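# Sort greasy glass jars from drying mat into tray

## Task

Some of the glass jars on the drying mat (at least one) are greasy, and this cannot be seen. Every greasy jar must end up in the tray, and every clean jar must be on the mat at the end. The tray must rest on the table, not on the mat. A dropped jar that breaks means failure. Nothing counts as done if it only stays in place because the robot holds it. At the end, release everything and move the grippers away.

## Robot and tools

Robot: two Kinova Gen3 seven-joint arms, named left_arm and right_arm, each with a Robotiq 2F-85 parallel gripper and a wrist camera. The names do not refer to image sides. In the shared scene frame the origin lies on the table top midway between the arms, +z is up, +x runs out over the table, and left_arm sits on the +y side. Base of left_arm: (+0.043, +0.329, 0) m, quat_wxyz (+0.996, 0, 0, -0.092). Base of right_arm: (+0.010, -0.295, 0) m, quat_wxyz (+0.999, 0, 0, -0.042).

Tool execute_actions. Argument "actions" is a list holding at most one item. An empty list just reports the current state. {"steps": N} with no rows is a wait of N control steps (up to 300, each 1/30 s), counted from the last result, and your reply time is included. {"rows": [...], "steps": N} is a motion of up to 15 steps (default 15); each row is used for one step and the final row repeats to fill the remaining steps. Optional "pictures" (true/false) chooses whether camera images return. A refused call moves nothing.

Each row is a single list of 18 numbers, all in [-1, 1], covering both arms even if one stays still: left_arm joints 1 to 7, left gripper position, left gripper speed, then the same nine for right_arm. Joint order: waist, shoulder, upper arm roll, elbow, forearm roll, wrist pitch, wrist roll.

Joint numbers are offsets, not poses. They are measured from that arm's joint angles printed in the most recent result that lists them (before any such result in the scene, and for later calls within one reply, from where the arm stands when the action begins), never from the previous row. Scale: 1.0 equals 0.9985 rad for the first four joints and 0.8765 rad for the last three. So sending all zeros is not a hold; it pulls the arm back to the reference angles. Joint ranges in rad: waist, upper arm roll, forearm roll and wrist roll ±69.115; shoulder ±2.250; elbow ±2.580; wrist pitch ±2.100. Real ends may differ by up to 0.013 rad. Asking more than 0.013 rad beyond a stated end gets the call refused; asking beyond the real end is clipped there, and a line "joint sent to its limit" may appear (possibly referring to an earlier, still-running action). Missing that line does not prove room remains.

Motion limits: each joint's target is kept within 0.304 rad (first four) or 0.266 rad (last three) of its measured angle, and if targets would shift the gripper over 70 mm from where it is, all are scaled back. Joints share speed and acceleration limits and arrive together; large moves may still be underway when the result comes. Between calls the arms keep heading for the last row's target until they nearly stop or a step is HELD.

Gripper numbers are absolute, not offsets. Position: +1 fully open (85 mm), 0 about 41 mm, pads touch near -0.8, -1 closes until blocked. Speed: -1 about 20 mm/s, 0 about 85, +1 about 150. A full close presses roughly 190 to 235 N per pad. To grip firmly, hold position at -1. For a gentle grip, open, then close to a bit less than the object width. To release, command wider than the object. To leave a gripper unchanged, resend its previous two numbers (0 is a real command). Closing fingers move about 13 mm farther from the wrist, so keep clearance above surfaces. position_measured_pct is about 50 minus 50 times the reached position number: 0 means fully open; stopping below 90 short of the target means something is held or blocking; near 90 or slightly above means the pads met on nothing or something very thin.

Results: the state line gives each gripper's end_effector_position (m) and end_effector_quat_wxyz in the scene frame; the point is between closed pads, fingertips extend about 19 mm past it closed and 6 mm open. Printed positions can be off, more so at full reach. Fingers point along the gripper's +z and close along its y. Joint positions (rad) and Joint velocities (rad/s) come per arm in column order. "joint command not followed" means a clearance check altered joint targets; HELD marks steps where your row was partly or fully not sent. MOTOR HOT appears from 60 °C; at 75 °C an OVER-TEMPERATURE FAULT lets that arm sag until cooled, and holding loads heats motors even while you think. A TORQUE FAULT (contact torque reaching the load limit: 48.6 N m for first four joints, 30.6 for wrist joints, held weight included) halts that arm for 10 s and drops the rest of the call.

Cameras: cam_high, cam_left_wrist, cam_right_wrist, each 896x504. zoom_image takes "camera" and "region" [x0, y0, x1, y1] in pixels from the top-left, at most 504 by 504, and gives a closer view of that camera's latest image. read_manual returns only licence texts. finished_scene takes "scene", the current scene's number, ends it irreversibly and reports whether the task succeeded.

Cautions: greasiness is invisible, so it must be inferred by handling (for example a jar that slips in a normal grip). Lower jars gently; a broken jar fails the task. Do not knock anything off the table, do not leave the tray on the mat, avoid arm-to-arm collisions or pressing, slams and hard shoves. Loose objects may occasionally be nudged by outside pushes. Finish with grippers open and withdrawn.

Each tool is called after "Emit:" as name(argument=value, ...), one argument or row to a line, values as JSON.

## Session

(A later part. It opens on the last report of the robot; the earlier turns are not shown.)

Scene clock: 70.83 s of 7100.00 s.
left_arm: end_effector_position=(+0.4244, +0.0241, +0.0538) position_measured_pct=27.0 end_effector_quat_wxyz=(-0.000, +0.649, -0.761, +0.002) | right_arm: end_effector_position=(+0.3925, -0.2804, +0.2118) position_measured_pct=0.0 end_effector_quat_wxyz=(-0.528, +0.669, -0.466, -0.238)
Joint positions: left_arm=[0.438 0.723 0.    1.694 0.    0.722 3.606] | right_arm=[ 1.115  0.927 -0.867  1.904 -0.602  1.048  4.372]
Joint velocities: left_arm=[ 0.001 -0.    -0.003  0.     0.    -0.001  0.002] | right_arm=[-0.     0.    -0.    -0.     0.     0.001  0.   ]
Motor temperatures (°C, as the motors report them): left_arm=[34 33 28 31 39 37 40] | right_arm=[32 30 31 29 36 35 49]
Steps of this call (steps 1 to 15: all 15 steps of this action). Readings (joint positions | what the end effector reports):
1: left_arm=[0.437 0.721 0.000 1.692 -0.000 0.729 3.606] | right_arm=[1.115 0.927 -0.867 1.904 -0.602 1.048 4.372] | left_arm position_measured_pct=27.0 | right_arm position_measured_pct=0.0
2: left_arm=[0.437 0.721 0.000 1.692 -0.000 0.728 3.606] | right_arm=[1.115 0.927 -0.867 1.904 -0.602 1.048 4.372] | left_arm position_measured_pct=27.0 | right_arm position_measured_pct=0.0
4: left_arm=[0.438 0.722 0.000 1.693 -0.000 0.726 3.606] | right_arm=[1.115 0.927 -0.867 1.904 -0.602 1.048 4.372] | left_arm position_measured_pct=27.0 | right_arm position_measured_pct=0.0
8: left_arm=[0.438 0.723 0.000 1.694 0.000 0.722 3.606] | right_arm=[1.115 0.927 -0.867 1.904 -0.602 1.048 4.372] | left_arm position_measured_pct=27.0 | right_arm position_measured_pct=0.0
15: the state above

Emit:
execute_actions(
  actions=[
    {"rows":[[0,0,0,0,0,0,0,-1,-1,0.5,0,0,0,0,0,0,1,0]]},
  ],
  pictures=false,
)

Emit:
execute_actions(
  actions=[
    {"rows":[[0,-0.005,0,-0.003,0,0.009,0,-1,-1,0.1,0,0,0,0,0,0,1,0],[0,-0.01,0,-0.005,0,0.017,0,-1,-1,0.1,0,0,0,0,0,0,1,0],[0,-0.015,0,-0.008,0,0.026,0,-1,-1,0.1,0,0,0,0,0,0,1,0],[0,-0.02,0,-0.01,0,0.035,0,-1,-1,0.1,0,0,0,0,0,0,1,0],[0,-0.025,0,-0.012,0,0.045,0,-1,-1,0.1,0,0,0,0,0,0,1,0]]},
  ],
)

Scene clock: 75.97 s of 7100.00 s.
left_arm: end_effector_position=(+0.4246, +0.0239, +0.0546) position_measured_pct=29.4 end_effector_quat_wxyz=(-0.000, +0.649, -0.761, +0.002) | right_arm: end_effector_position=(+0.3678, -0.4315, +0.2118) position_measured_pct=0.0 end_effector_quat_wxyz=(+0.565, -0.562, +0.590, +0.128)
Joint positions: left_arm=[0.438 0.721 0.    1.694 0.    0.722 3.606] | right_arm=[ 1.516  0.927 -0.866  1.903 -0.602  1.047  4.372]
Joint velocities: left_arm=[-0.    -0.001 -0.001 -0.    -0.    -0.001  0.001] | right_arm=[ 0.904 -0.001  0.02  -0.007  0.005 -0.003 -0.001]
Motor temperatures (°C, as the motors report them): left_arm=[34 33 28 31 39 37 40] | right_arm=[32 30 31 29 36 35 49]
Steps of this call (steps 1 to 15: the robot went on to your last target; steps 16 to 90: nothing new was sent; then 1.63 s passed at rest; steps 91 to 105: all 15 steps of this action). Readings (joint positions | what the end effector reports):
91: left_arm=[0.438 0.722 0.000 1.694 0.000 0.722 3.606] | right_arm=[1.116 0.927 -0.867 1.904 -0.602 1.048 4.372] | left_arm position_measured_pct=27.0 | right_arm position_measured_pct=0.0
92: left_arm=[0.438 0.720 0.000 1.694 0.000 0.722 3.606] | right_arm=[1.123 0.927 -0.868 1.904 -0.602 1.048 4.372] | left_arm position_measured_pct=27.0 | right_arm position_measured_pct=0.0
94: left_arm=[0.438 0.721 0.000 1.694 0.000 0.722 3.606] | right_arm=[1.154 0.927 -0.868 1.904 -0.602 1.048 4.372] | left_arm position_measured_pct=27.4 | right_arm position_measured_pct=0.0
98: left_arm=[0.438 0.722 0.000 1.694 0.000 0.722 3.606] | right_arm=[1.275 0.927 -0.868 1.904 -0.602 1.048 4.372] | left_arm position_measured_pct=28.2 | right_arm position_measured_pct=0.0
105: the state above

Scene clock: 76.47 s of 7100.00 s.
left_arm: end_effector_position=(+0.4244, +0.0241, +0.0692) position_measured_pct=29.4 end_effector_quat_wxyz=(-0.000, +0.649, -0.761, +0.001) | right_arm: end_effector_position=(+0.3525, -0.4663, +0.2118) position_measured_pct=0.0 end_effector_quat_wxyz=(+0.571, -0.532, +0.617, +0.099)
Joint positions: left_arm=[0.438 0.696 0.    1.682 0.    0.762 3.606] | right_arm=[ 1.615  0.927 -0.866  1.903 -0.602  1.047  4.372]
Joint velocities: left_arm=[-0.001 -0.002  0.001 -0.001  0.     0.002  0.   ] | right_arm=[ 0.007 -0.    -0.    -0.001 -0.001 -0.001  0.001]
Motor temperatures (°C, as the motors report them): left_arm=[34 33 28 31 39 37 40] | right_arm=[32 30 31 29 36 35 49]
Steps of this call (steps 1 to 15: all 15 steps of this action). Readings (joint positions | what the end effector reports):
1: left_arm=[0.438 0.720 0.000 1.694 0.000 0.723 3.606] | right_arm=[1.544 0.927 -0.866 1.903 -0.602 1.047 4.372] | left_arm position_measured_pct=29.4 | right_arm position_measured_pct=0.0
2: left_arm=[0.438 0.716 0.000 1.692 0.000 0.728 3.606] | right_arm=[1.567 0.927 -0.865 1.903 -0.602 1.047 4.372] | left_arm position_measured_pct=29.4 | right_arm position_measured_pct=0.0
4: left_arm=[0.438 0.708 0.000 1.688 0.000 0.741 3.606] | right_arm=[1.597 0.927 -0.865 1.902 -0.602 1.047 4.372] | left_arm position_measured_pct=29.4 | right_arm position_measured_pct=0.0
8: left_arm=[0.438 0.697 0.001 1.682 0.000 0.761 3.606] | right_arm=[1.610 0.927 -0.866 1.903 -0.602 1.047 4.372] | left_arm position_measured_pct=29.4 | right_arm position_measured_pct=0.0
15: the state above

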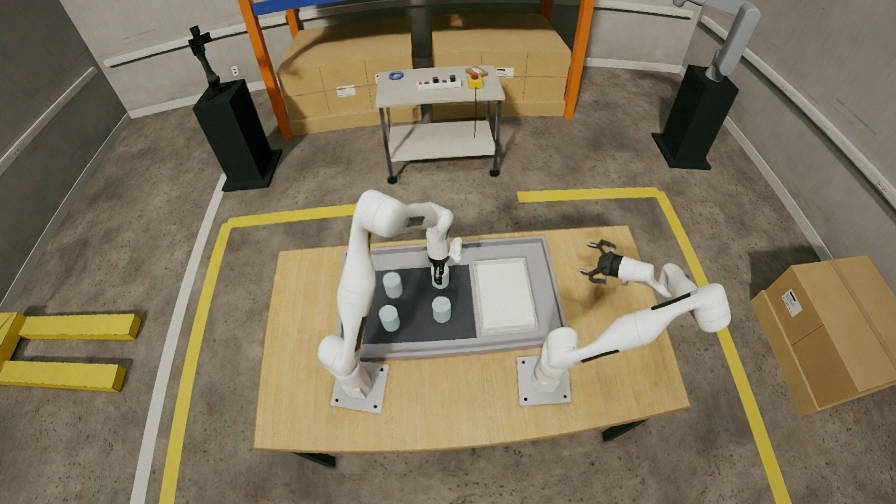

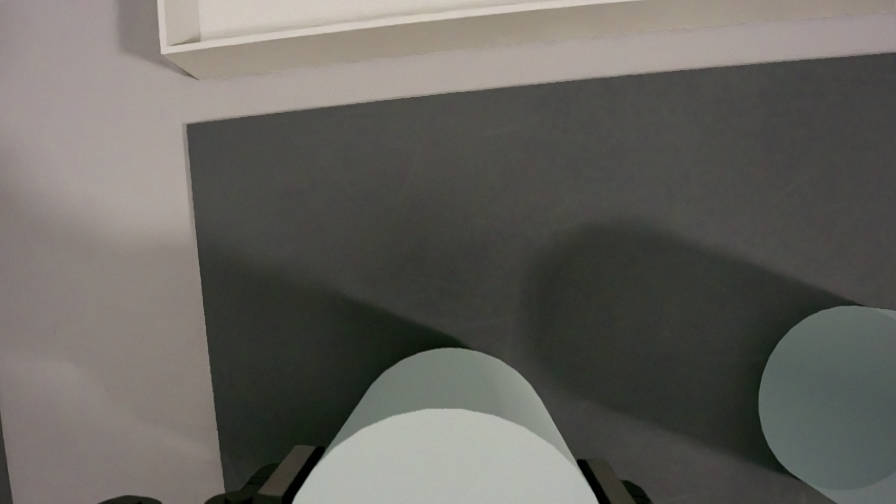

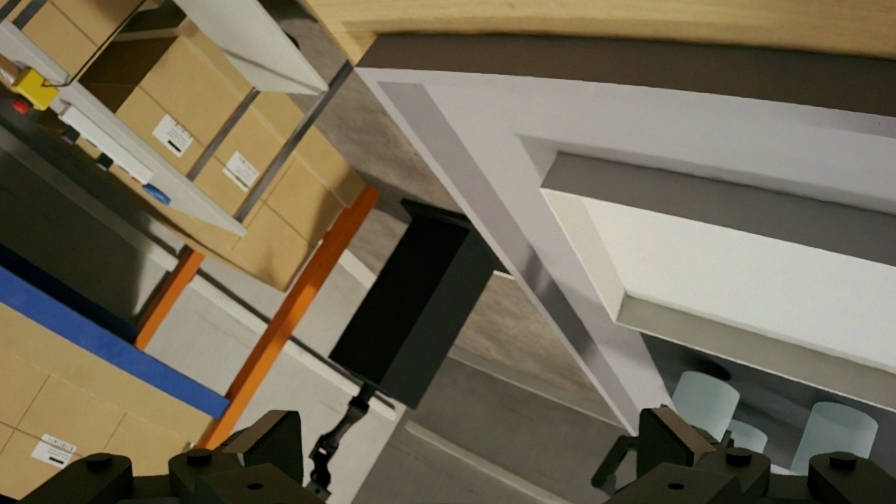

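Emit:
execute_actions(
  actions=[
    {"rows":[[0,-0.096,0,-0.057,0,0.177,0,-1,-1,0,0,0,0,0,0,0,1,0]]},
  ],
  pictures=false,
)

Emit:
execute_actions(
  actions=[
    {"rows":[[0.277,0.247,0,-0.503,0,0.291,0.316,-1,-1,0,0,0,0,0,0,0,1,0]]},
  ],
  pictures=false,
)

Emit:
execute_actions(
  actions=[
    {"steps":20},
  ],
  pictures=false,
)

Emit:
execute_actions(
  actions=[
    {"rows":[[0,0.071,0,0.062,0,-0.152,0,-1,-1,0,0,0,0,0,0,0,1,0]]},
  ],
)

Scene clock: 80.13 s of 7100.00 s.
left_arm: end_effector_position=(+0.4236, +0.0246, +0.1289) position_measured_pct=29.4 end_effector_quat_wxyz=(+0.000, +0.649, -0.761, -0.001) | right_arm: end_effector_position=(+0.3525, -0.4663, +0.2118) position_measured_pct=0.0 end_effector_quat_wxyz=(+0.571, -0.532, +0.617, +0.099)
Joint positions: left_arm=[0.438 0.601 0.    1.625 0.    0.917 3.606] | right_arm=[ 1.615  0.927 -0.866  1.903 -0.602  1.047  4.372]
Joint velocities: left_arm=[ 0.001 -0.008  0.    -0.    -0.     0.    -0.001] | right_arm=[-0.    -0.    -0.     0.    -0.    -0.002  0.   ]
Motor temperatures (°C, as the motors report them): left_arm=[34 33 28 31 39 37 40] | right_arm=[32 30 31 29 36 35 49]
Steps of this call (steps 1 to 15: the robot went on to your last target; steps 16 to 90: nothing new was sent; then 0.17 s passed at rest; steps 91 to 105: all 15 steps of this action). Readings (joint positions | what the end effector reports):
91: left_arm=[0.438 0.695 0.000 1.682 0.000 0.763 3.606] | right_arm=[1.616 0.927 -0.866 1.903 -0.602 1.047 4.372] | left_arm position_measured_pct=29.4 | right_arm position_measured_pct=0.0
92: left_arm=[0.438 0.689 0.000 1.679 0.000 0.772 3.606] | right_arm=[1.616 0.927 -0.866 1.903 -0.602 1.047 4.372] | left_arm position_measured_pct=29.4 | right_arm position_measured_pct=0.0
94: left_arm=[0.438 0.659 0.000 1.664 0.000 0.815 3.606] | right_arm=[1.616 0.927 -0.866 1.903 -0.602 1.047 4.372] | left_arm position_measured_pct=29.4 | right_arm position_measured_pct=0.0
98: left_arm=[0.438 0.605 0.001 1.626 0.000 0.911 3.606] | right_arm=[1.615 0.927 -0.866 1.903 -0.602 1.047 4.372] | left_arm position_measured_pct=29.4 | right_arm position_measured_pct=0.0
105: the state above

Scene clock: 80.63 s of 7100.00 s.
left_arm: end_effector_position=(+0.4018, -0.1240, +0.1223) position_measured_pct=29.4 end_effector_quat_wxyz=(+0.000, +0.649, -0.760, -0.014) | right_arm: end_effector_position=(+0.3525, -0.4663, +0.2118) position_measured_pct=0.0 end_effector_quat_wxyz=(+0.571, -0.532, +0.617, +0.099)
Joint positions: left_arm=[ 0.672  0.812  0.     1.224 -0.     1.134  3.842] | right_arm=[ 1.615  0.927 -0.866  1.903 -0.602  1.047  4.372]
Joint velocities: left_arm=[ 0.383  0.325  0.016 -0.969  0.009  0.351  0.395] | right_arm=[ 0.     0.     0.    -0.     0.     0.001 -0.001]
Motor temperatures (°C, as the motors report them): left_arm=[34 33 28 31 39 37 40] | right_arm=[32 30 31 29 36 35 49]
Steps of this call (steps 1 to 15: all 15 steps of this action). Readings (joint positions | what the end effector reports):
1: left_arm=[0.439 0.602 0.000 1.624 -0.000 0.918 3.606] | right_arm=[1.615 0.927 -0.866 1.903 -0.602 1.047 4.372] | left_arm position_measured_pct=29.4 | right_arm position_measured_pct=0.0
2: left_arm=[0.445 0.608 -0.001 1.618 -0.001 0.922 3.611] | right_arm=[1.615 0.927 -0.866 1.903 -0.602 1.047 4.372] | left_arm position_measured_pct=29.4 | right_arm position_measured_pct=0.0
4: left_arm=[0.472 0.632 -0.003 1.591 -0.001 0.945 3.634] | right_arm=[1.615 0.927 -0.866 1.903 -0.602 1.047 4.372] | left_arm position_measured_pct=29.4 | right_arm position_measured_pct=0.0
8: left_arm=[0.562 0.714 -0.000 1.475 -0.000 1.029 3.725] | right_arm=[1.615 0.927 -0.866 1.903 -0.602 1.047 4.372] | left_arm position_measured_pct=29.4 | right_arm position_measured_pct=0.0
15: the state above

Scene clock: 81.30 s of 7100.00 s.
left_arm: end_effector_position=(+0.3995, -0.1602, +0.1296) position_measured_pct=29.4 end_effector_quat_wxyz=(+0.000, +0.649, -0.761, -0.000) | right_arm: end_effector_position=(+0.3525, -0.4663, +0.2118) position_measured_pct=0.0 end_effector_quat_wxyz=(+0.571, -0.532, +0.617, +0.099)
Joint positions: left_arm=[0.714 0.848 0.    1.123 0.    1.172 3.883] | right_arm=[ 1.615  0.927 -0.866  1.903 -0.602  1.047  4.372]
Joint velocities: left_arm=[ 0.    -0.     0.    -0.     0.    -0.    -0.001] | right_arm=[-0.     0.    -0.    -0.    -0.     0.     0.001]
Motor temperatures (°C, as the motors report them): left_arm=[34 33 28 31 39 37 40] | right_arm=[32 30 31 29 36 35 49]
Steps of this call (steps 1 to 20: the robot went on to your last target). Readings (joint positions | what the end effector reports):
1: left_arm=[0.684 0.821 0.001 1.194 0.000 1.145 3.854] | right_arm=[1.615 0.927 -0.866 1.903 -0.602 1.047 4.372] | left_arm position_measured_pct=29.4 | right_arm position_measured_pct=0.0
2: left_arm=[0.694 0.829 0.001 1.169 0.001 1.154 3.864] | right_arm=[1.615 0.927 -0.866 1.903 -0.602 1.047 4.372] | left_arm position_measured_pct=29.4 | right_arm position_measured_pct=0.0
4: left_arm=[0.707 0.840 0.002 1.136 0.001 1.166 3.878] | right_arm=[1.615 0.927 -0.866 1.903 -0.602 1.047 4.372] | left_arm position_measured_pct=29.4 | right_arm position_measured_pct=0.0
8: left_arm=[0.713 0.845 0.001 1.123 0.000 1.172 3.883] | right_arm=[1.615 0.927 -0.866 1.903 -0.602 1.047 4.372] | left_arm position_measured_pct=29.4 | right_arm position_measured_pct=0.0
20: the state above

Scene clock: 81.80 s of 7100.00 s.
left_arm: end_effector_position=(+0.3997, -0.1605, +0.0694) position_measured_pct=29.4 end_effector_quat_wxyz=(+0.000, +0.649, -0.761, -0.000) | right_arm: end_effector_position=(+0.3525, -0.4663, +0.2118) position_measured_pct=0.0 end_effector_quat_wxyz=(+0.571, -0.532, +0.617, +0.099)
Joint positions: left_arm=[0.714 0.918 0.    1.185 0.    1.039 3.883] | right_arm=[ 1.615  0.927 -0.866  1.903 -0.602  1.047  4.372]
Joint velocities: left_arm=[-0.001  0.002  0.001 -0.    -0.001  0.001 -0.001] | right_arm=[-0.    -0.    -0.     0.    -0.    -0.001 -0.001]
Motor temperatures (°C, as the motors report them): left_arm=[34 33 28 31 39 37 40] | right_arm=[32 30 31 29 36 35 49]
Steps of this call (steps 1 to 15: all 15 steps of this action). Readings (joint positions | what the end effector reports):
1: left_arm=[0.714 0.849 0.000 1.123 0.000 1.170 3.883] | right_arm=[1.615 0.927 -0.866 1.903 -0.602 1.047 4.372] | left_arm position_measured_pct=29.4 | right_arm position_measured_pct=0.0
2: left_arm=[0.714 0.854 0.001 1.127 0.000 1.161 3.883] | right_arm=[1.615 0.927 -0.866 1.903 -0.602 1.047 4.372] | left_arm position_measured_pct=29.4 | right_arm position_measured_pct=0.0
4: left_arm=[0.714 0.882 0.001 1.149 0.000 1.111 3.883] | right_arm=[1.615 0.927 -0.866 1.903 -0.602 1.047 4.372] | left_arm position_measured_pct=29.4 | right_arm position_measured_pct=0.0
8: left_arm=[0.714 0.917 0.000 1.186 -0.000 1.041 3.883] | right_arm=[1.615 0.927 -0.866 1.903 -0.602 1.047 4.372] | left_arm position_measured_pct=29.4 | right_arm position_measured_pct=0.0
15: the state above

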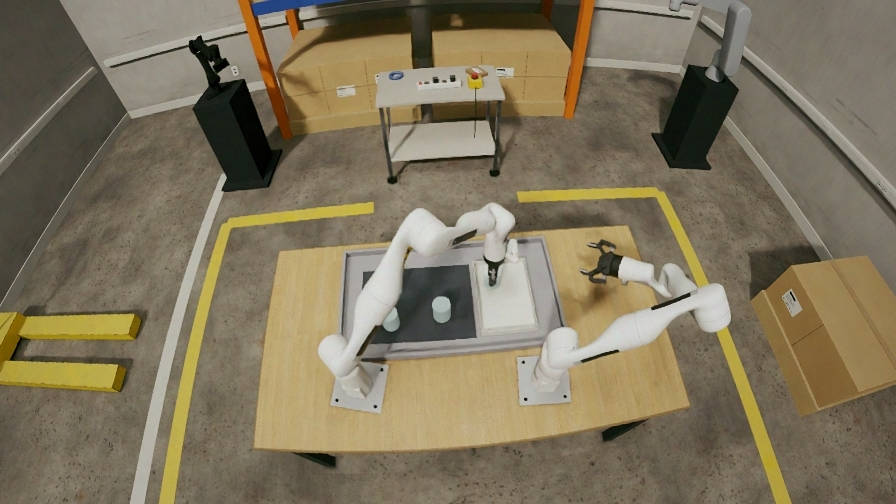

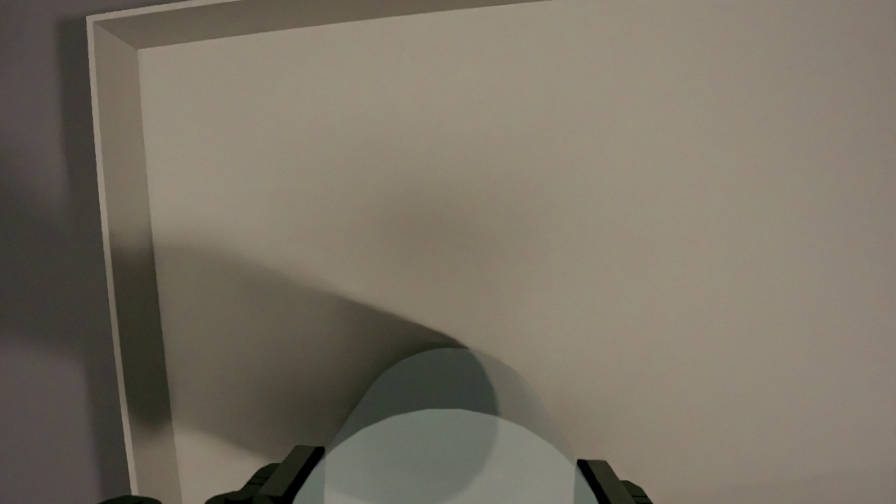

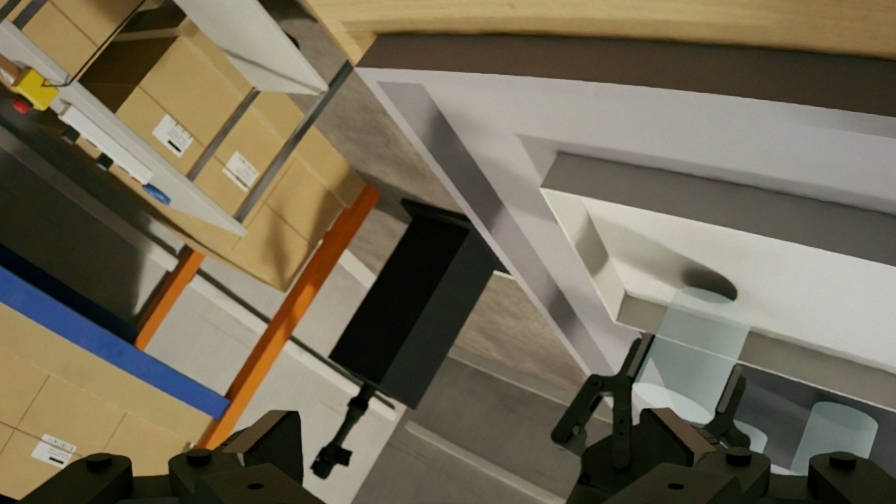

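Lower 14 mm slowly.

Emit:
execute_actions(
  actions=[
    {"rows":[[0,0.0025,0,0.002,0,-0.005,0,-1,-1,0,0,0,0,0,0,0,1,0],[0,0.005,0,0.004,0,-0.01,0,-1,-1,0,0,0,0,0,0,0,1,0],[0,0.0075,0,0.0055,0,-0.015,0,-1,-1,0,0,0,0,0,0,0,1,0],[0,0.009,0,0.0065,0,-0.0175,0,-1,-1,0,0,0,0,0,0,0,1,0],[0,0.01,0,0.0075,0,-0.02,0,-1,-1,0,0,0,0,0,0,0,1,0],[0,0.0115,0,0.0085,0,-0.0225,0,-1,-1,0,0,0,0,0,0,0,1,0],[0,0.0125,0,0.009,0,-0.025,0,-1,-1,0,0,0,0,0,0,0,1,0],[0,0.014,0,0.01,0,-0.0275,0,-1,-1,0,0,0,0,0,0,0,1,0],[0,0.015,0,0.011,0,-0.03,0,-1,-1,0,0,0,0,0,0,0,1,0],[0,0.0165,0,0.012,0,-0.0325,0,-1,-1,0,0,0,0,0,0,0,1,0],[0,0.0175,0,0.013,0,-0.035,0,-1,-1,0,0,0,0,0,0,0,1,0]]},
  ],
  pictures=false,
)

Scene clock: 86.53 s of 7100.00 s.
left_arm: end_effector_position=(+0.3994, -0.1601, +0.0554) position_measured_pct=29.4 end_effector_quat_wxyz=(+0.000, +0.649, -0.761, +0.000) | right_arm: end_effector_position=(+0.3525, -0.4663, +0.2118) position_measured_pct=0.0 end_effector_quat_wxyz=(+0.571, -0.532, +0.617, +0.099)
Joint positions: left_arm=[0.714 0.936 0.    1.198 0.    1.008 3.883] | right_arm=[ 1.615  0.927 -0.866  1.903 -0.602  1.047  4.372]
Joint velocities: left_arm=[-0.001  0.003  0.    -0.002 -0.    -0.001  0.001] | right_arm=[ 0.     0.    -0.    -0.    -0.     0.002 -0.001]
Motor temperatures (°C, as the motors report them): left_arm=[34 33 28 31 39 37 40] | right_arm=[32 30 31 29 36 35 49]
Steps of this call (steps 1 to 15: the robot went on to your last target; steps 16 to 90: nothing new was sent; then 1.23 s passed at rest; steps 91 to 105: all 15 steps of this action). Readings (joint positions | what the end effector reports):
91: left_arm=[0.714 0.919 0.000 1.185 0.000 1.038 3.883] | right_arm=[1.615 0.927 -0.866 1.903 -0.602 1.047 4.372] | left_arm position_measured_pct=29.4 | right_arm position_measured_pct=0.0
92: left_arm=[0.714 0.921 0.000 1.186 0.000 1.035 3.883] | right_arm=[1.615 0.927 -0.866 1.903 -0.602 1.047 4.372] | left_arm position_measured_pct=29.4 | right_arm position_measured_pct=0.0
94: left_arm=[0.714 0.925 0.000 1.189 0.000 1.027 3.883] | right_arm=[1.615 0.927 -0.866 1.903 -0.602 1.047 4.372] | left_arm position_measured_pct=29.4 | right_arm position_measured_pct=0.0
98: left_arm=[0.714 0.931 0.000 1.194 0.000 1.017 3.883] | right_arm=[1.615 0.927 -0.866 1.903 -0.602 1.047 4.372] | left_arm position_measured_pct=29.4 | right_arm position_measured_pct=0.0
105: the state above

Emit:
execute_actions(
  actions=[
    {"rows":[[0,0.0012,0,0.001,0,-0.0025,0,-1,-1,0,0,0,0,0,0,0,1,0],[0,0.0025,0,0.002,0,-0.005,0,-1,-1,0,0,0,0,0,0,0,1,0],[0,0.004,0,0.003,0,-0.0075,0,-1,-1,0,0,0,0,0,0,0,1,0],[0,0.005,0,0.004,0,-0.01,0,-1,-1,0,0,0,0,0,0,0,1,0],[0,0.0065,0,0.0045,0,-0.0125,0,-1,-1,0,0,0,0,0,0,0,1,0]],"steps":12},
  ],
  pictures=false,
)

Scene clock: 89.27 s of 7100.00 s.
left_arm: end_effector_position=(+0.4000, -0.1611, +0.0535) position_measured_pct=29.4 end_effector_quat_wxyz=(+0.000, +0.649, -0.761, +0.002) | right_arm: end_effector_position=(+0.3525, -0.4663, +0.2118) position_measured_pct=0.0 end_effector_quat_wxyz=(+0.571, -0.532, +0.617, +0.099)
Joint positions: left_arm=[0.714 0.938 0.001 1.201 0.    0.998 3.883] | right_arm=[ 1.615  0.927 -0.866  1.903 -0.602  1.047  4.372]
Joint velocities: left_arm=[-0.     0.001  0.001  0.     0.    -0.001  0.001] | right_arm=[ 0.     0.    -0.    -0.001  0.    -0.001  0.001]
Motor temperatures (°C, as the motors report them): left_arm=[34 33 28 32 39 37 40] | right_arm=[32 30 31 29 36 36 49]
Steps of this call (steps 1 to 15: the robot went on to your last target; steps 16 to 70: nothing new was sent; steps 71 to 82: all 12 steps of this action). Readings (joint positions | what the end effector reports):
71: left_arm=[0.714 0.936 0.000 1.198 0.000 1.008 3.883] | right_arm=[1.615 0.927 -0.866 1.903 -0.602 1.047 4.372] | left_arm position_measured_pct=29.4 | right_arm position_measured_pct=0.0
72: left_arm=[0.714 0.937 0.000 1.198 0.000 1.006 3.883] | right_arm=[1.615 0.927 -0.866 1.903 -0.602 1.047 4.372] | left_arm position_measured_pct=29.4 | right_arm position_measured_pct=0.0
74: left_arm=[0.714 0.938 0.001 1.200 0.000 1.002 3.883] | right_arm=[1.615 0.927 -0.866 1.903 -0.602 1.047 4.372] | left_arm position_measured_pct=29.4 | right_arm position_measured_pct=0.0
78: left_arm=[0.714 0.938 0.001 1.200 0.000 0.998 3.883] | right_arm=[1.615 0.927 -0.866 1.903 -0.602 1.047 4.372] | left_arm position_measured_pct=29.4 | right_arm position_measured_pct=0.0
82: the state above

Emit:
execute_actions(
  actions=[
    {"rows":[[0,0,0,0,0,0,0,1,0,0,0,0,0,0,0,0,1,0]],"steps":8},
  ],
  pictures=false,
)

Emit:
execute_actions(
  actions=[
    {"rows":[[0,-0.091,0,-0.078,0,0.198,0,1,0,0,0,0,0,0,0,0,1,0]]},
  ],
  pictures=false,
)

Emit:
execute_actions(
  actions=[
    {"rows":[[-0.614,-0.508,0,0.842,0,-0.381,-0.707,1,0,0,0,0,0,0,0,0,1,0]]},
  ],
  pictures=false,
)

Emit:
execute_actions(
  actions=[
    {"steps":35},
  ],
)

Scene clock: 93.10 s of 7100.00 s.
left_arm: end_effector_position=(+0.4001, -0.1611, +0.0537) position_measured_pct=13.1 end_effector_quat_wxyz=(+0.000, +0.649, -0.761, +0.003) | right_arm: end_effector_position=(+0.3525, -0.4663, +0.2118) position_measured_pct=0.0 end_effector_quat_wxyz=(+0.571, -0.532, +0.617, +0.099)
Joint positions: left_arm=[0.714 0.937 0.001 1.201 0.    0.998 3.883] | right_arm=[ 1.615  0.927 -0.866  1.903 -0.602  1.047  4.372]
Joint velocities: left_arm=[ 0.001  0.003 -0.001  0.     0.    -0.     0.001] | right_arm=[-0.    -0.     0.    -0.    -0.001  0.     0.   ]
Motor temperatures (°C, as the motors report them): left_arm=[34 34 28 32 39 37 40] | right_arm=[32 30 31 29 36 36 49]
Steps of this call (steps 1 to 15: the robot went on to your last target; steps 16 to 90: nothing new was sent; then 0.57 s passed at rest; steps 91 to 98: all 8 steps of this action). Readings (joint positions | what the end effector reports):
91: left_arm=[0.714 0.937 0.001 1.201 0.000 0.998 3.883] | right_arm=[1.615 0.927 -0.866 1.903 -0.602 1.047 4.372] | left_arm position_measured_pct=29.4 | right_arm position_measured_pct=0.0
92: left_arm=[0.714 0.936 0.001 1.201 0.000 0.998 3.883] | right_arm=[1.615 0.927 -0.866 1.903 -0.602 1.047 4.372] | left_arm position_measured_pct=29.0 | right_arm position_measured_pct=0.0
94: left_arm=[0.714 0.936 0.001 1.200 0.000 0.998 3.883] | right_arm=[1.615 0.927 -0.866 1.903 -0.602 1.047 4.372] | left_arm position_measured_pct=24.6 | right_arm position_measured_pct=0.0
98: the state above

Scene clock: 93.60 s of 7100.00 s.
left_arm: end_effector_position=(+0.3995, -0.1604, +0.1301) position_measured_pct=0.0 end_effector_quat_wxyz=(+0.000, +0.649, -0.761, +0.000) | right_arm: end_effector_position=(+0.3525, -0.4663, +0.2118) position_measured_pct=0.0 end_effector_quat_wxyz=(+0.571, -0.532, +0.617, +0.099)
Joint positions: left_arm=[0.714 0.847 0.001 1.123 0.    1.172 3.883] | right_arm=[ 1.615  0.927 -0.866  1.903 -0.602  1.047  4.372]
Joint velocities: left_arm=[ 0.    -0.005  0.    -0.     0.     0.    -0.   ] | right_arm=[ 0.    -0.    -0.     0.001 -0.001  0.     0.   ]
Motor temperatures (°C, as the motors report them): left_arm=[34 34 28 32 39 37 40] | right_arm=[32 30 31 29 36 36 49]
Steps of this call (steps 1 to 15: all 15 steps of this action). Readings (joint positions | what the end effector reports):
1: left_arm=[0.714 0.936 0.001 1.200 0.000 1.000 3.883] | right_arm=[1.615 0.927 -0.866 1.903 -0.602 1.047 4.372] | left_arm position_measured_pct=10.3 | right_arm position_measured_pct=0.0
2: left_arm=[0.714 0.931 0.001 1.197 0.000 1.010 3.883] | right_arm=[1.615 0.927 -0.866 1.903 -0.602 1.047 4.372] | left_arm position_measured_pct=7.1 | right_arm position_measured_pct=0.0
4: left_arm=[0.714 0.903 0.000 1.175 0.000 1.061 3.883] | right_arm=[1.615 0.927 -0.866 1.903 -0.602 1.047 4.372] | left_arm position_measured_pct=2.4 | right_arm position_measured_pct=0.0
8: left_arm=[0.714 0.850 0.001 1.124 0.000 1.166 3.883] | right_arm=[1.615 0.927 -0.866 1.903 -0.602 1.047 4.372] | left_arm position_measured_pct=0.0 | right_arm position_measured_pct=0.0
15: the state above

Scene clock: 94.10 s of 7100.00 s.
left_arm: end_effector_position=(+0.5066, -0.0152, +0.2180) position_measured_pct=0.0 end_effector_quat_wxyz=(-0.026, +0.662, -0.742, +0.106) | right_arm: end_effector_position=(+0.3525, -0.4663, +0.2118) position_measured_pct=0.0 end_effector_quat_wxyz=(+0.571, -0.532, +0.617, +0.099)
Joint positions: left_arm=[0.409 0.549 0.001 1.421 0.    0.953 3.622] | right_arm=[ 1.615  0.927 -0.866  1.903 -0.602  1.047  4.372]
Joint velocities: left_arm=[-0.772 -0.592 -0.003  0.752 -0.001 -0.336 -0.67 ] | right_arm=[ 0.    -0.     0.    -0.001 -0.001  0.     0.001]
Motor temperatures (°C, as the motors report them): left_arm=[34 34 28 32 39 37 40] | right_arm=[32 30 31 29 36 36 49]
Steps of this call (steps 1 to 15: all 15 steps of this action). Readings (joint positions | what the end effector reports):
1: left_arm=[0.713 0.845 0.001 1.124 0.000 1.171 3.882] | right_arm=[1.615 0.927 -0.866 1.903 -0.602 1.047 4.372] | left_arm position_measured_pct=0.0 | right_arm position_measured_pct=0.0
2: left_arm=[0.707 0.839 0.003 1.130 0.001 1.165 3.878] | right_arm=[1.615 0.927 -0.866 1.903 -0.602 1.047 4.372] | left_arm position_measured_pct=0.0 | right_arm position_measured_pct=0.0
4: left_arm=[0.678 0.809 0.004 1.158 0.002 1.141 3.855] | right_arm=[1.615 0.927 -0.866 1.903 -0.602 1.047 4.372] | left_arm position_measured_pct=0.0 | right_arm position_measured_pct=0.0
8: left_arm=[0.582 0.713 0.002 1.251 0.001 1.059 3.773] | right_arm=[1.615 0.927 -0.866 1.903 -0.602 1.047 4.372] | left_arm position_measured_pct=0.0 | right_arm position_measured_pct=0.0
15: the state above

Scene clock: 95.27 s of 7100.00 s.
left_arm: end_effector_position=(+0.3946, +0.1992, +0.1600) position_measured_pct=0.0 end_effector_quat_wxyz=(-0.000, +0.646, -0.763, +0.000) | right_arm: end_effector_position=(+0.3525, -0.4663, +0.2118) position_measured_pct=0.0 end_effector_quat_wxyz=(+0.571, -0.532, +0.617, +0.099)
Joint positions: left_arm=[0.101 0.34  0.001 1.964 0.    0.838 3.263] | right_arm=[ 1.615  0.927 -0.866  1.903 -0.602  1.047  4.372]
Joint velocities: left_arm=[ 0.    -0.002 -0.001  0.    -0.     0.001 -0.001] | right_arm=[-0.     0.     0.     0.001  0.001 -0.001 -0.001]
Motor temperatures (°C, as the motors report them): left_arm=[34 34 28 32 39 37 40] | right_arm=[32 30 31 29 36 36 49]
Steps of this call (steps 1 to 35: the robot went on to your last target). Readings (joint positions | what the end effector reports):
1: left_arm=[0.383 0.530 0.001 1.446 0.000 0.942 3.600] | right_arm=[1.615 0.927 -0.866 1.903 -0.602 1.047 4.372] | left_arm position_measured_pct=0.0 | right_arm position_measured_pct=0.0
2: left_arm=[0.357 0.512 0.001 1.472 0.000 0.932 3.577] | right_arm=[1.615 0.927 -0.866 1.903 -0.602 1.047 4.372] | left_arm position_measured_pct=0.0 | right_arm position_measured_pct=0.0
4: left_arm=[0.309 0.480 -0.000 1.526 -0.000 0.914 3.529] | right_arm=[1.615 0.927 -0.866 1.903 -0.602 1.047 4.372] | left_arm position_measured_pct=0.0 | right_arm position_measured_pct=0.0
8: left_arm=[0.231 0.427 -0.001 1.647 -0.000 0.885 3.430] | right_arm=[1.615 0.927 -0.866 1.903 -0.602 1.047 4.372] | left_arm position_measured_pct=0.0 | right_arm position_measured_pct=0.0
35: the state above

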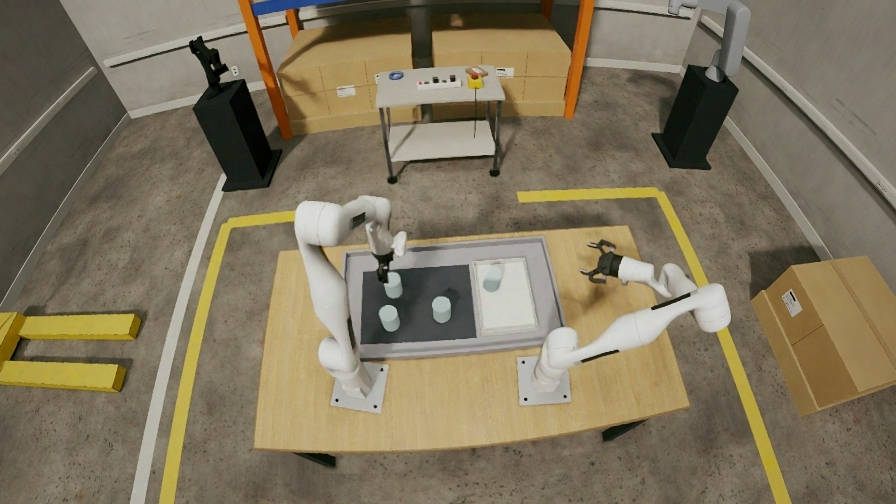

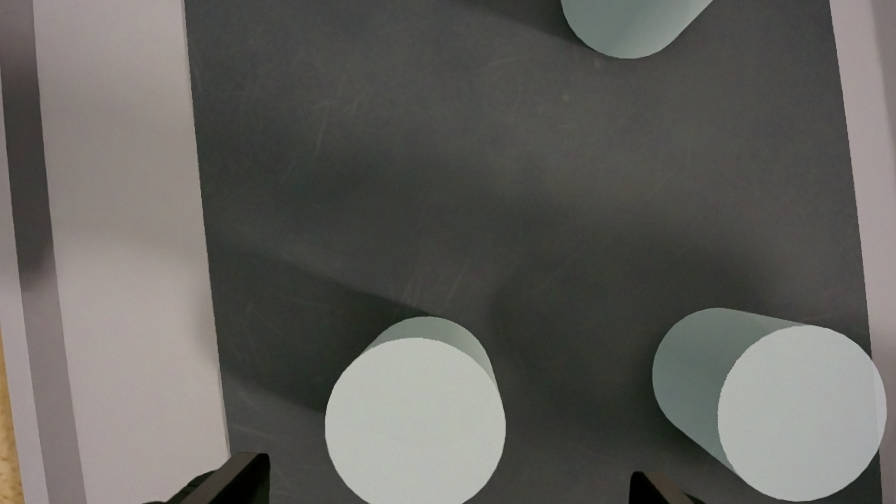

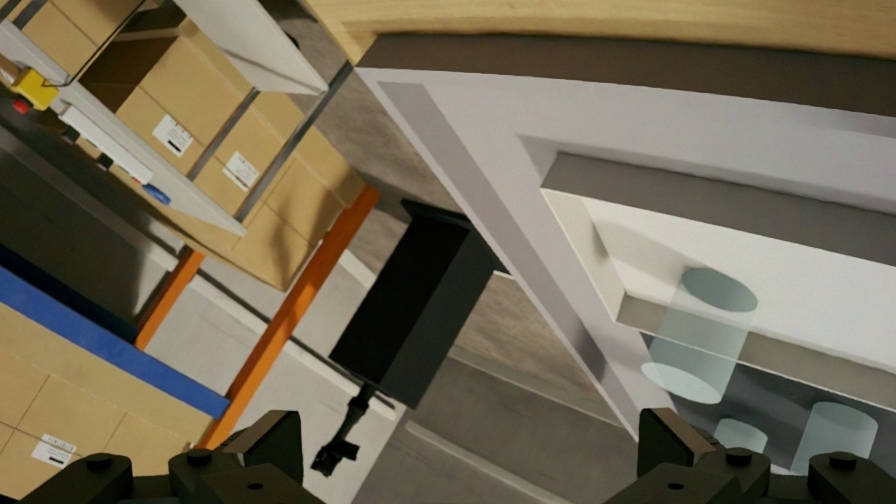

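Emit:
execute_actions(
  actions=[
    {"rows":[[-0.003,0.076,0,0.005,0,-0.092,0,1,0,0,0,0,0,0,0,0,1,0],[-0.003,0.076,0,0.005,0,-0.092,0,1,0,0,0,0,0,0,0,0,1,0],[-0.003,0.076,0,0.005,0,-0.092,0,1,0,0,0,0,0,0,0,0,1,0],[-0.003,0.076,0,0.005,0,-0.092,0,1,0,0,0,0,0,0,0,0,1,0],[-0.003,0.076,0,0.005,0,-0.092,0,1,0,0,0,0,0,0,0,0,1,0],[-0.003,0.233,0,0.079,0,-0.356,0,1,0,0,0,0,0,0,0,0,1,0]]},
  ],
  pictures=false,
)

Emit:
execute_actions(
  actions=[
    {"steps":12},
  ],
  pictures=false,
)

Emit:
execute_actions(
  actions=[
    {"rows":[[0,0,0,0,0,0,0,0.54,-0.3,0,0,0,0,0,0,0,1,0]]},
  ],
  pictures=false,
)

Emit:
execute_actions(
  actions=[
    {"rows":[[0,0,0,0,0,0,0,0.47,-1,0,0,0,0,0,0,0,1,0]],"steps":12},
  ],
)

Emit:
execute_actions(
  actions=[
    {"rows":[[0,-0.004,0,-0.002,0,0.006,0,0.47,-1,0,0,0,0,0,0,0,1,0],[0,-0.008,0,-0.003,0,0.013,0,0.47,-1,0,0,0,0,0,0,0,1,0],[0,-0.012,0,-0.005,0,0.019,0,0.47,-1,0,0,0,0,0,0,0,1,0],[0,-0.016,0,-0.006,0,0.026,0,0.47,-1,0,0,0,0,0,0,0,1,0],[0,-0.02,0,-0.008,0,0.032,0,0.47,-1,0,0,0,0,0,0,0,1,0]]},
  ],
)

Scene clock: 103.47 s of 7100.00 s.
left_arm: end_effector_position=(+0.4078, +0.1965, +0.0584) position_measured_pct=0.0 end_effector_quat_wxyz=(-0.002, +0.647, -0.762, +0.003) | right_arm: end_effector_position=(+0.3525, -0.4663, +0.2118) position_measured_pct=0.0 end_effector_quat_wxyz=(+0.571, -0.532, +0.617, +0.099)
Joint positions: left_arm=[0.098 0.565 0.001 2.042 0.    0.529 3.263] | right_arm=[ 1.615  0.927 -0.866  1.903 -0.602  1.047  4.372]
Joint velocities: left_arm=[-0.001  0.039 -0.     0.035  0.    -0.08   0.001] | right_arm=[ 0. -0.  0.  0. -0. -0. -0.]
Motor temperatures (°C, as the motors report them): left_arm=[34 34 28 32 39 37 40] | right_arm=[32 30 31 29 36 36 49]
Steps of this call (steps 1 to 15: the robot went on to your last target; steps 16 to 90: nothing new was sent; then 4.70 s passed at rest; steps 91 to 105: all 15 steps of this action). Readings (joint positions | what the end effector reports):
91: left_arm=[0.101 0.341 0.001 1.964 0.000 0.837 3.263] | right_arm=[1.615 0.927 -0.866 1.903 -0.602 1.047 4.372] | left_arm position_measured_pct=0.0 | right_arm position_measured_pct=0.0
92: left_arm=[0.101 0.348 0.001 1.964 0.000 0.832 3.263] | right_arm=[1.615 0.927 -0.866 1.903 -0.602 1.047 4.372] | left_arm position_measured_pct=0.0 | right_arm position_measured_pct=0.0
94: left_arm=[0.100 0.378 0.001 1.965 0.000 0.804 3.263] | right_arm=[1.615 0.927 -0.866 1.903 -0.602 1.047 4.372] | left_arm position_measured_pct=0.0 | right_arm position_measured_pct=0.0
98: left_arm=[0.099 0.450 0.001 1.976 0.000 0.718 3.263] | right_arm=[1.615 0.927 -0.866 1.903 -0.602 1.047 4.372] | left_arm position_measured_pct=0.0 | right_arm position_measured_pct=0.0
105: the state above

Scene clock: 103.87 s of 7100.00 s.
left_arm: end_effector_position=(+0.4067, +0.1968, +0.0556) position_measured_pct=0.0 end_effector_quat_wxyz=(-0.000, +0.647, -0.762, +0.001) | right_arm: end_effector_position=(+0.3525, -0.4663, +0.2118) position_measured_pct=0.0 end_effector_quat_wxyz=(+0.571, -0.532, +0.617, +0.099)
Joint positions: left_arm=[0.098 0.572 0.001 2.042 0.    0.526 3.263] | right_arm=[ 1.615  0.927 -0.866  1.903 -0.602  1.047  4.372]
Joint velocities: left_arm=[ 0.     0.001  0.001 -0.     0.     0.001  0.   ] | right_arm=[ 0.     0.     0.    -0.    -0.001  0.001 -0.001]
Motor temperatures (°C, as the motors report them): left_arm=[34 34 28 32 39 37 40] | right_arm=[32 30 31 29 36 36 49]
Steps of this call (steps 1 to 12: the robot went on to your last target). Readings (joint positions | what the end effector reports):
1: left_arm=[0.098 0.566 0.001 2.042 0.000 0.527 3.263] | right_arm=[1.615 0.927 -0.866 1.903 -0.602 1.047 4.372] | left_arm position_measured_pct=0.0 | right_arm position_measured_pct=0.0
2: left_arm=[0.098 0.567 0.001 2.042 0.000 0.526 3.263] | right_arm=[1.615 0.927 -0.866 1.903 -0.602 1.047 4.372] | left_arm position_measured_pct=0.0 | right_arm position_measured_pct=0.0
4: left_arm=[0.098 0.570 0.001 2.042 0.000 0.526 3.263] | right_arm=[1.615 0.927 -0.866 1.903 -0.602 1.047 4.372] | left_arm position_measured_pct=0.0 | right_arm position_measured_pct=0.0
8: left_arm=[0.098 0.572 0.001 2.042 0.000 0.526 3.263] | right_arm=[1.615 0.927 -0.866 1.903 -0.602 1.047 4.372] | left_arm position_measured_pct=0.0 | right_arm position_measured_pct=0.0
12: the state above

Scene clock: 104.37 s of 7100.00 s.
left_arm: end_effector_position=(+0.4067, +0.1968, +0.0556) position_measured_pct=23.0 end_effector_quat_wxyz=(-0.000, +0.647, -0.762, +0.001) | right_arm: end_effector_position=(+0.3525, -0.4663, +0.2118) position_measured_pct=0.0 end_effector_quat_wxyz=(+0.571, -0.532, +0.617, +0.099)
Joint positions: left_arm=[0.098 0.572 0.001 2.042 0.    0.526 3.263] | right_arm=[ 1.615  0.927 -0.866  1.903 -0.602  1.047  4.372]
Joint velocities: left_arm=[-0.    -0.001 -0.    -0.    -0.     0.003  0.002] | right_arm=[ 0.    -0.    -0.    -0.    -0.001 -0.    -0.   ]
Motor temperatures (°C, as the motors report them): left_arm=[34 34 28 32 39 37 40] | right_arm=[32 30 31 29 36 36 49]
Steps of this call (steps 1 to 15: all 15 steps of this action). Readings (joint positions | what the end effector reports):
1: left_arm=[0.098 0.572 0.001 2.042 0.000 0.526 3.263] | right_arm=[1.615 0.927 -0.866 1.903 -0.602 1.047 4.372] | left_arm position_measured_pct=0.0 | right_arm position_measured_pct=0.0
2: left_arm=[0.098 0.572 0.001 2.042 0.000 0.526 3.263] | right_arm=[1.615 0.927 -0.866 1.903 -0.602 1.047 4.372] | left_arm position_measured_pct=0.4 | right_arm position_measured_pct=0.0
4: left_arm=[0.098 0.572 0.001 2.042 0.000 0.526 3.263] | right_arm=[1.615 0.927 -0.866 1.903 -0.602 1.047 4.372] | left_arm position_measured_pct=3.6 | right_arm position_measured_pct=0.0
8: left_arm=[0.098 0.572 0.001 2.042 0.000 0.526 3.263] | right_arm=[1.615 0.927 -0.866 1.903 -0.602 1.047 4.372] | left_arm position_measured_pct=12.3 | right_arm position_measured_pct=0.0
15: the state above

Scene clock: 104.77 s of 7100.00 s.
left_arm: end_effector_position=(+0.4069, +0.1968, +0.0557) position_measured_pct=26.6 end_effector_quat_wxyz=(-0.000, +0.647, -0.762, +0.001) | right_arm: end_effector_position=(+0.3525, -0.4663, +0.2118) position_measured_pct=0.0 end_effector_quat_wxyz=(+0.571, -0.532, +0.617, +0.099)
Joint positions: left_arm=[0.098 0.572 0.001 2.042 0.    0.526 3.263] | right_arm=[ 1.615  0.927 -0.866  1.903 -0.602  1.047  4.372]
Joint velocities: left_arm=[ 0.     0.001 -0.    -0.     0.     0.    -0.001] | right_arm=[-0.    -0.    -0.    -0.    -0.001  0.002 -0.001]
Motor temperatures (°C, as the motors report them): left_arm=[34 34 28 32 39 37 40] | right_arm=[32 30 31 29 36 36 49]
Steps of this call (steps 1 to 12: all 12 steps of this action). Readings (joint positions | what the end effector reports):
1: left_arm=[0.098 0.572 0.001 2.042 0.000 0.526 3.263] | right_arm=[1.615 0.927 -0.866 1.903 -0.602 1.047 4.372] | left_arm position_measured_pct=23.0 | right_arm position_measured_pct=0.0
2: left_arm=[0.098 0.572 0.001 2.042 0.000 0.526 3.263] | right_arm=[1.615 0.927 -0.866 1.903 -0.602 1.047 4.372] | left_arm position_measured_pct=23.0 | right_arm position_measured_pct=0.0
4: left_arm=[0.098 0.572 0.001 2.042 0.000 0.526 3.263] | right_arm=[1.615 0.927 -0.866 1.903 -0.602 1.047 4.372] | left_arm position_measured_pct=24.2 | right_arm position_measured_pct=0.0
8: left_arm=[0.098 0.572 0.001 2.042 0.000 0.526 3.263] | right_arm=[1.615 0.927 -0.866 1.903 -0.602 1.047 4.372] | left_arm position_measured_pct=26.2 | right_arm position_measured_pct=0.0
12: the state above

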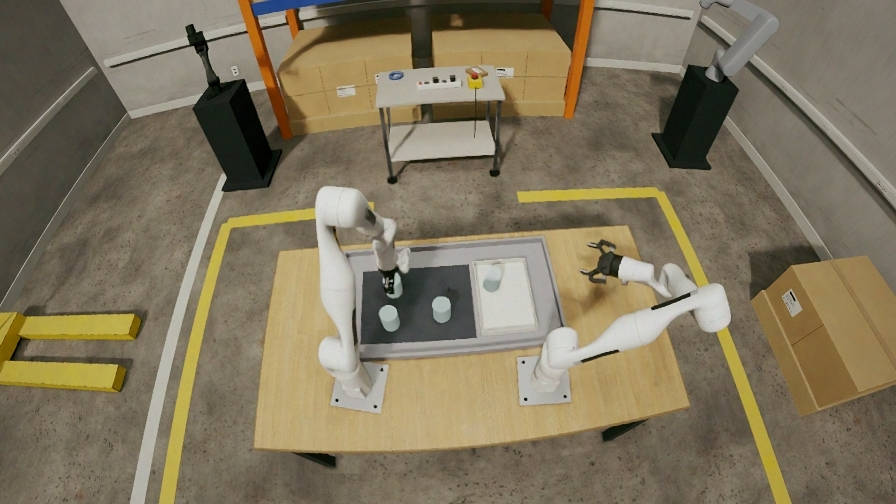

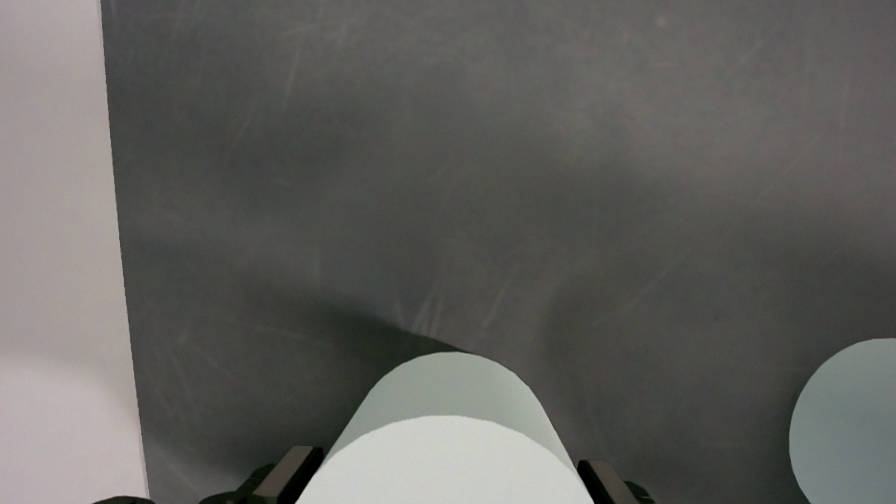

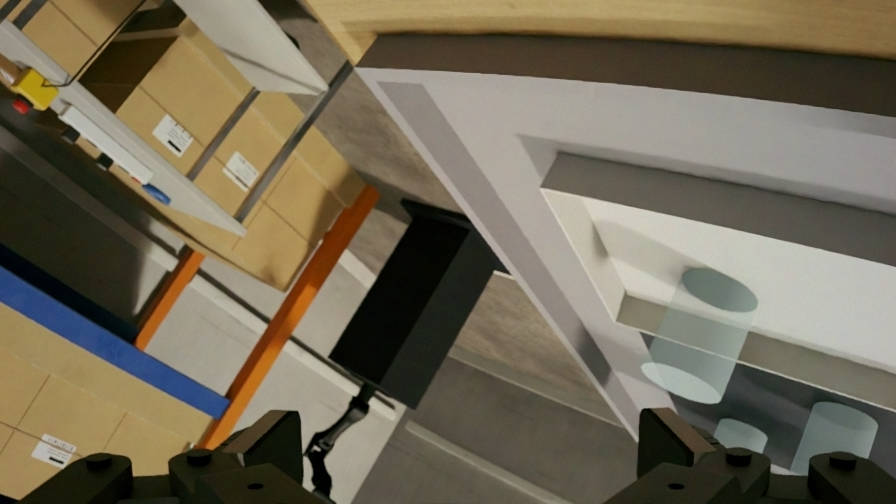

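Scene clock: 105.27 s of 7100.00 s.
left_arm: end_effector_position=(+0.4072, +0.1967, +0.0646) position_measured_pct=26.6 end_effector_quat_wxyz=(-0.000, +0.647, -0.762, +0.001) | right_arm: end_effector_position=(+0.3525, -0.4663, +0.2118) position_measured_pct=0.0 end_effector_quat_wxyz=(+0.571, -0.532, +0.617, +0.099)
Joint positions: left_arm=[0.098 0.552 0.001 2.034 0.    0.554 3.263] | right_arm=[ 1.615  0.927 -0.866  1.903 -0.602  1.047  4.372]
Joint velocities: left_arm=[-0.002 -0.003 -0.    -0.    -0.     0.    -0.   ] | right_arm=[-0.     0.     0.    -0.     0.001 -0.003  0.   ]
Motor temperatures (°C, as the motors report them): left_arm=[34 34 28 32 39 37 40] | right_arm=[32 30 31 29 36 36 49]
Steps of this call (steps 1 to 15: all 15 steps of this action). Readings (joint positions | what the end effector reports):
1: left_arm=[0.098 0.571 0.001 2.042 0.000 0.527 3.263] | right_arm=[1.615 0.927 -0.866 1.903 -0.602 1.047 4.372] | left_arm position_measured_pct=26.6 | right_arm position_measured_pct=0.0
2: left_arm=[0.098 0.568 0.001 2.041 0.000 0.530 3.263] | right_arm=[1.615 0.927 -0.866 1.903 -0.602 1.047 4.372] | left_arm position_measured_pct=26.6 | right_arm position_measured_pct=0.0
4: left_arm=[0.098 0.561 0.001 2.038 0.000 0.540 3.263] | right_arm=[1.615 0.927 -0.866 1.903 -0.602 1.047 4.372] | left_arm position_measured_pct=26.6 | right_arm position_measured_pct=0.0
8: left_arm=[0.098 0.553 0.001 2.034 0.000 0.553 3.263] | right_arm=[1.615 0.927 -0.866 1.903 -0.602 1.047 4.372] | left_arm position_measured_pct=26.6 | right_arm position_measured_pct=0.0
15: the state above

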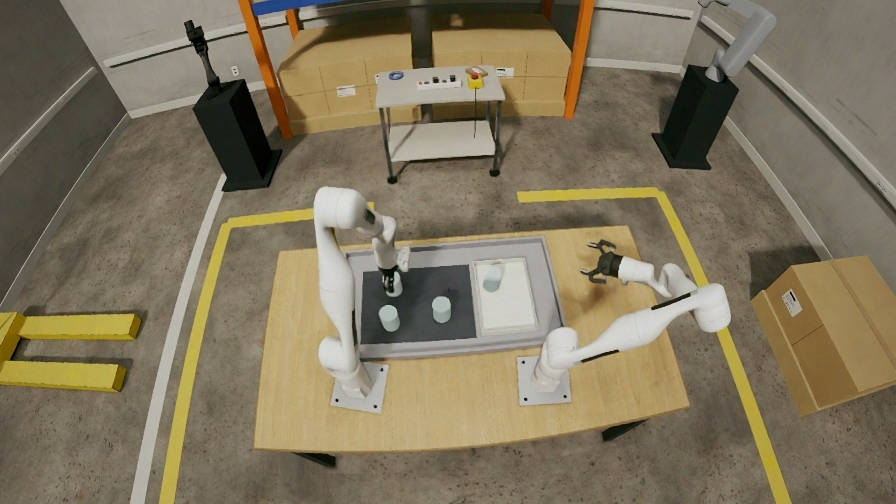

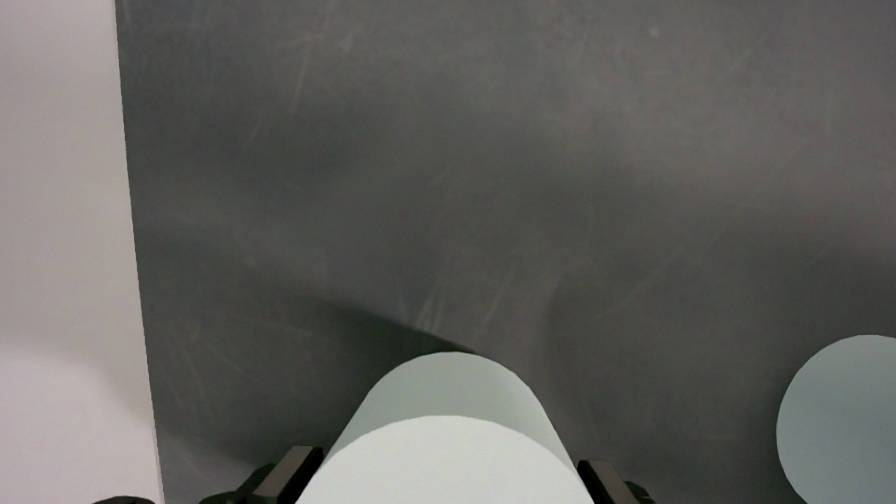

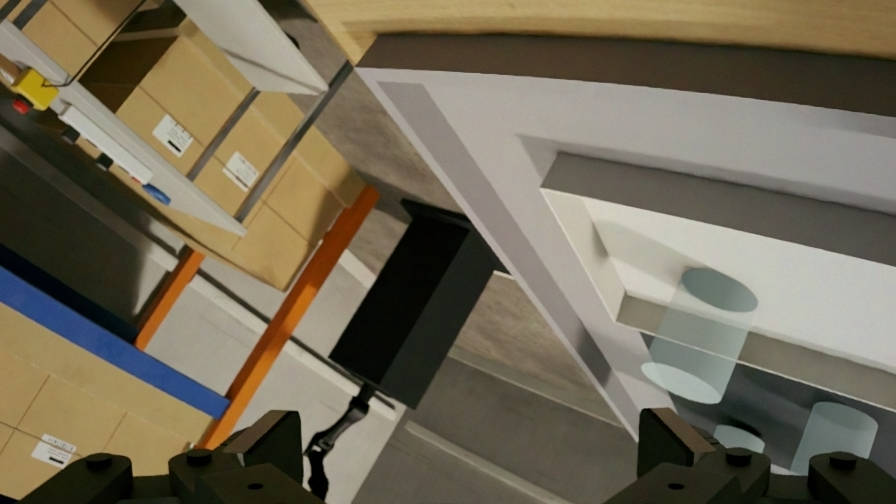

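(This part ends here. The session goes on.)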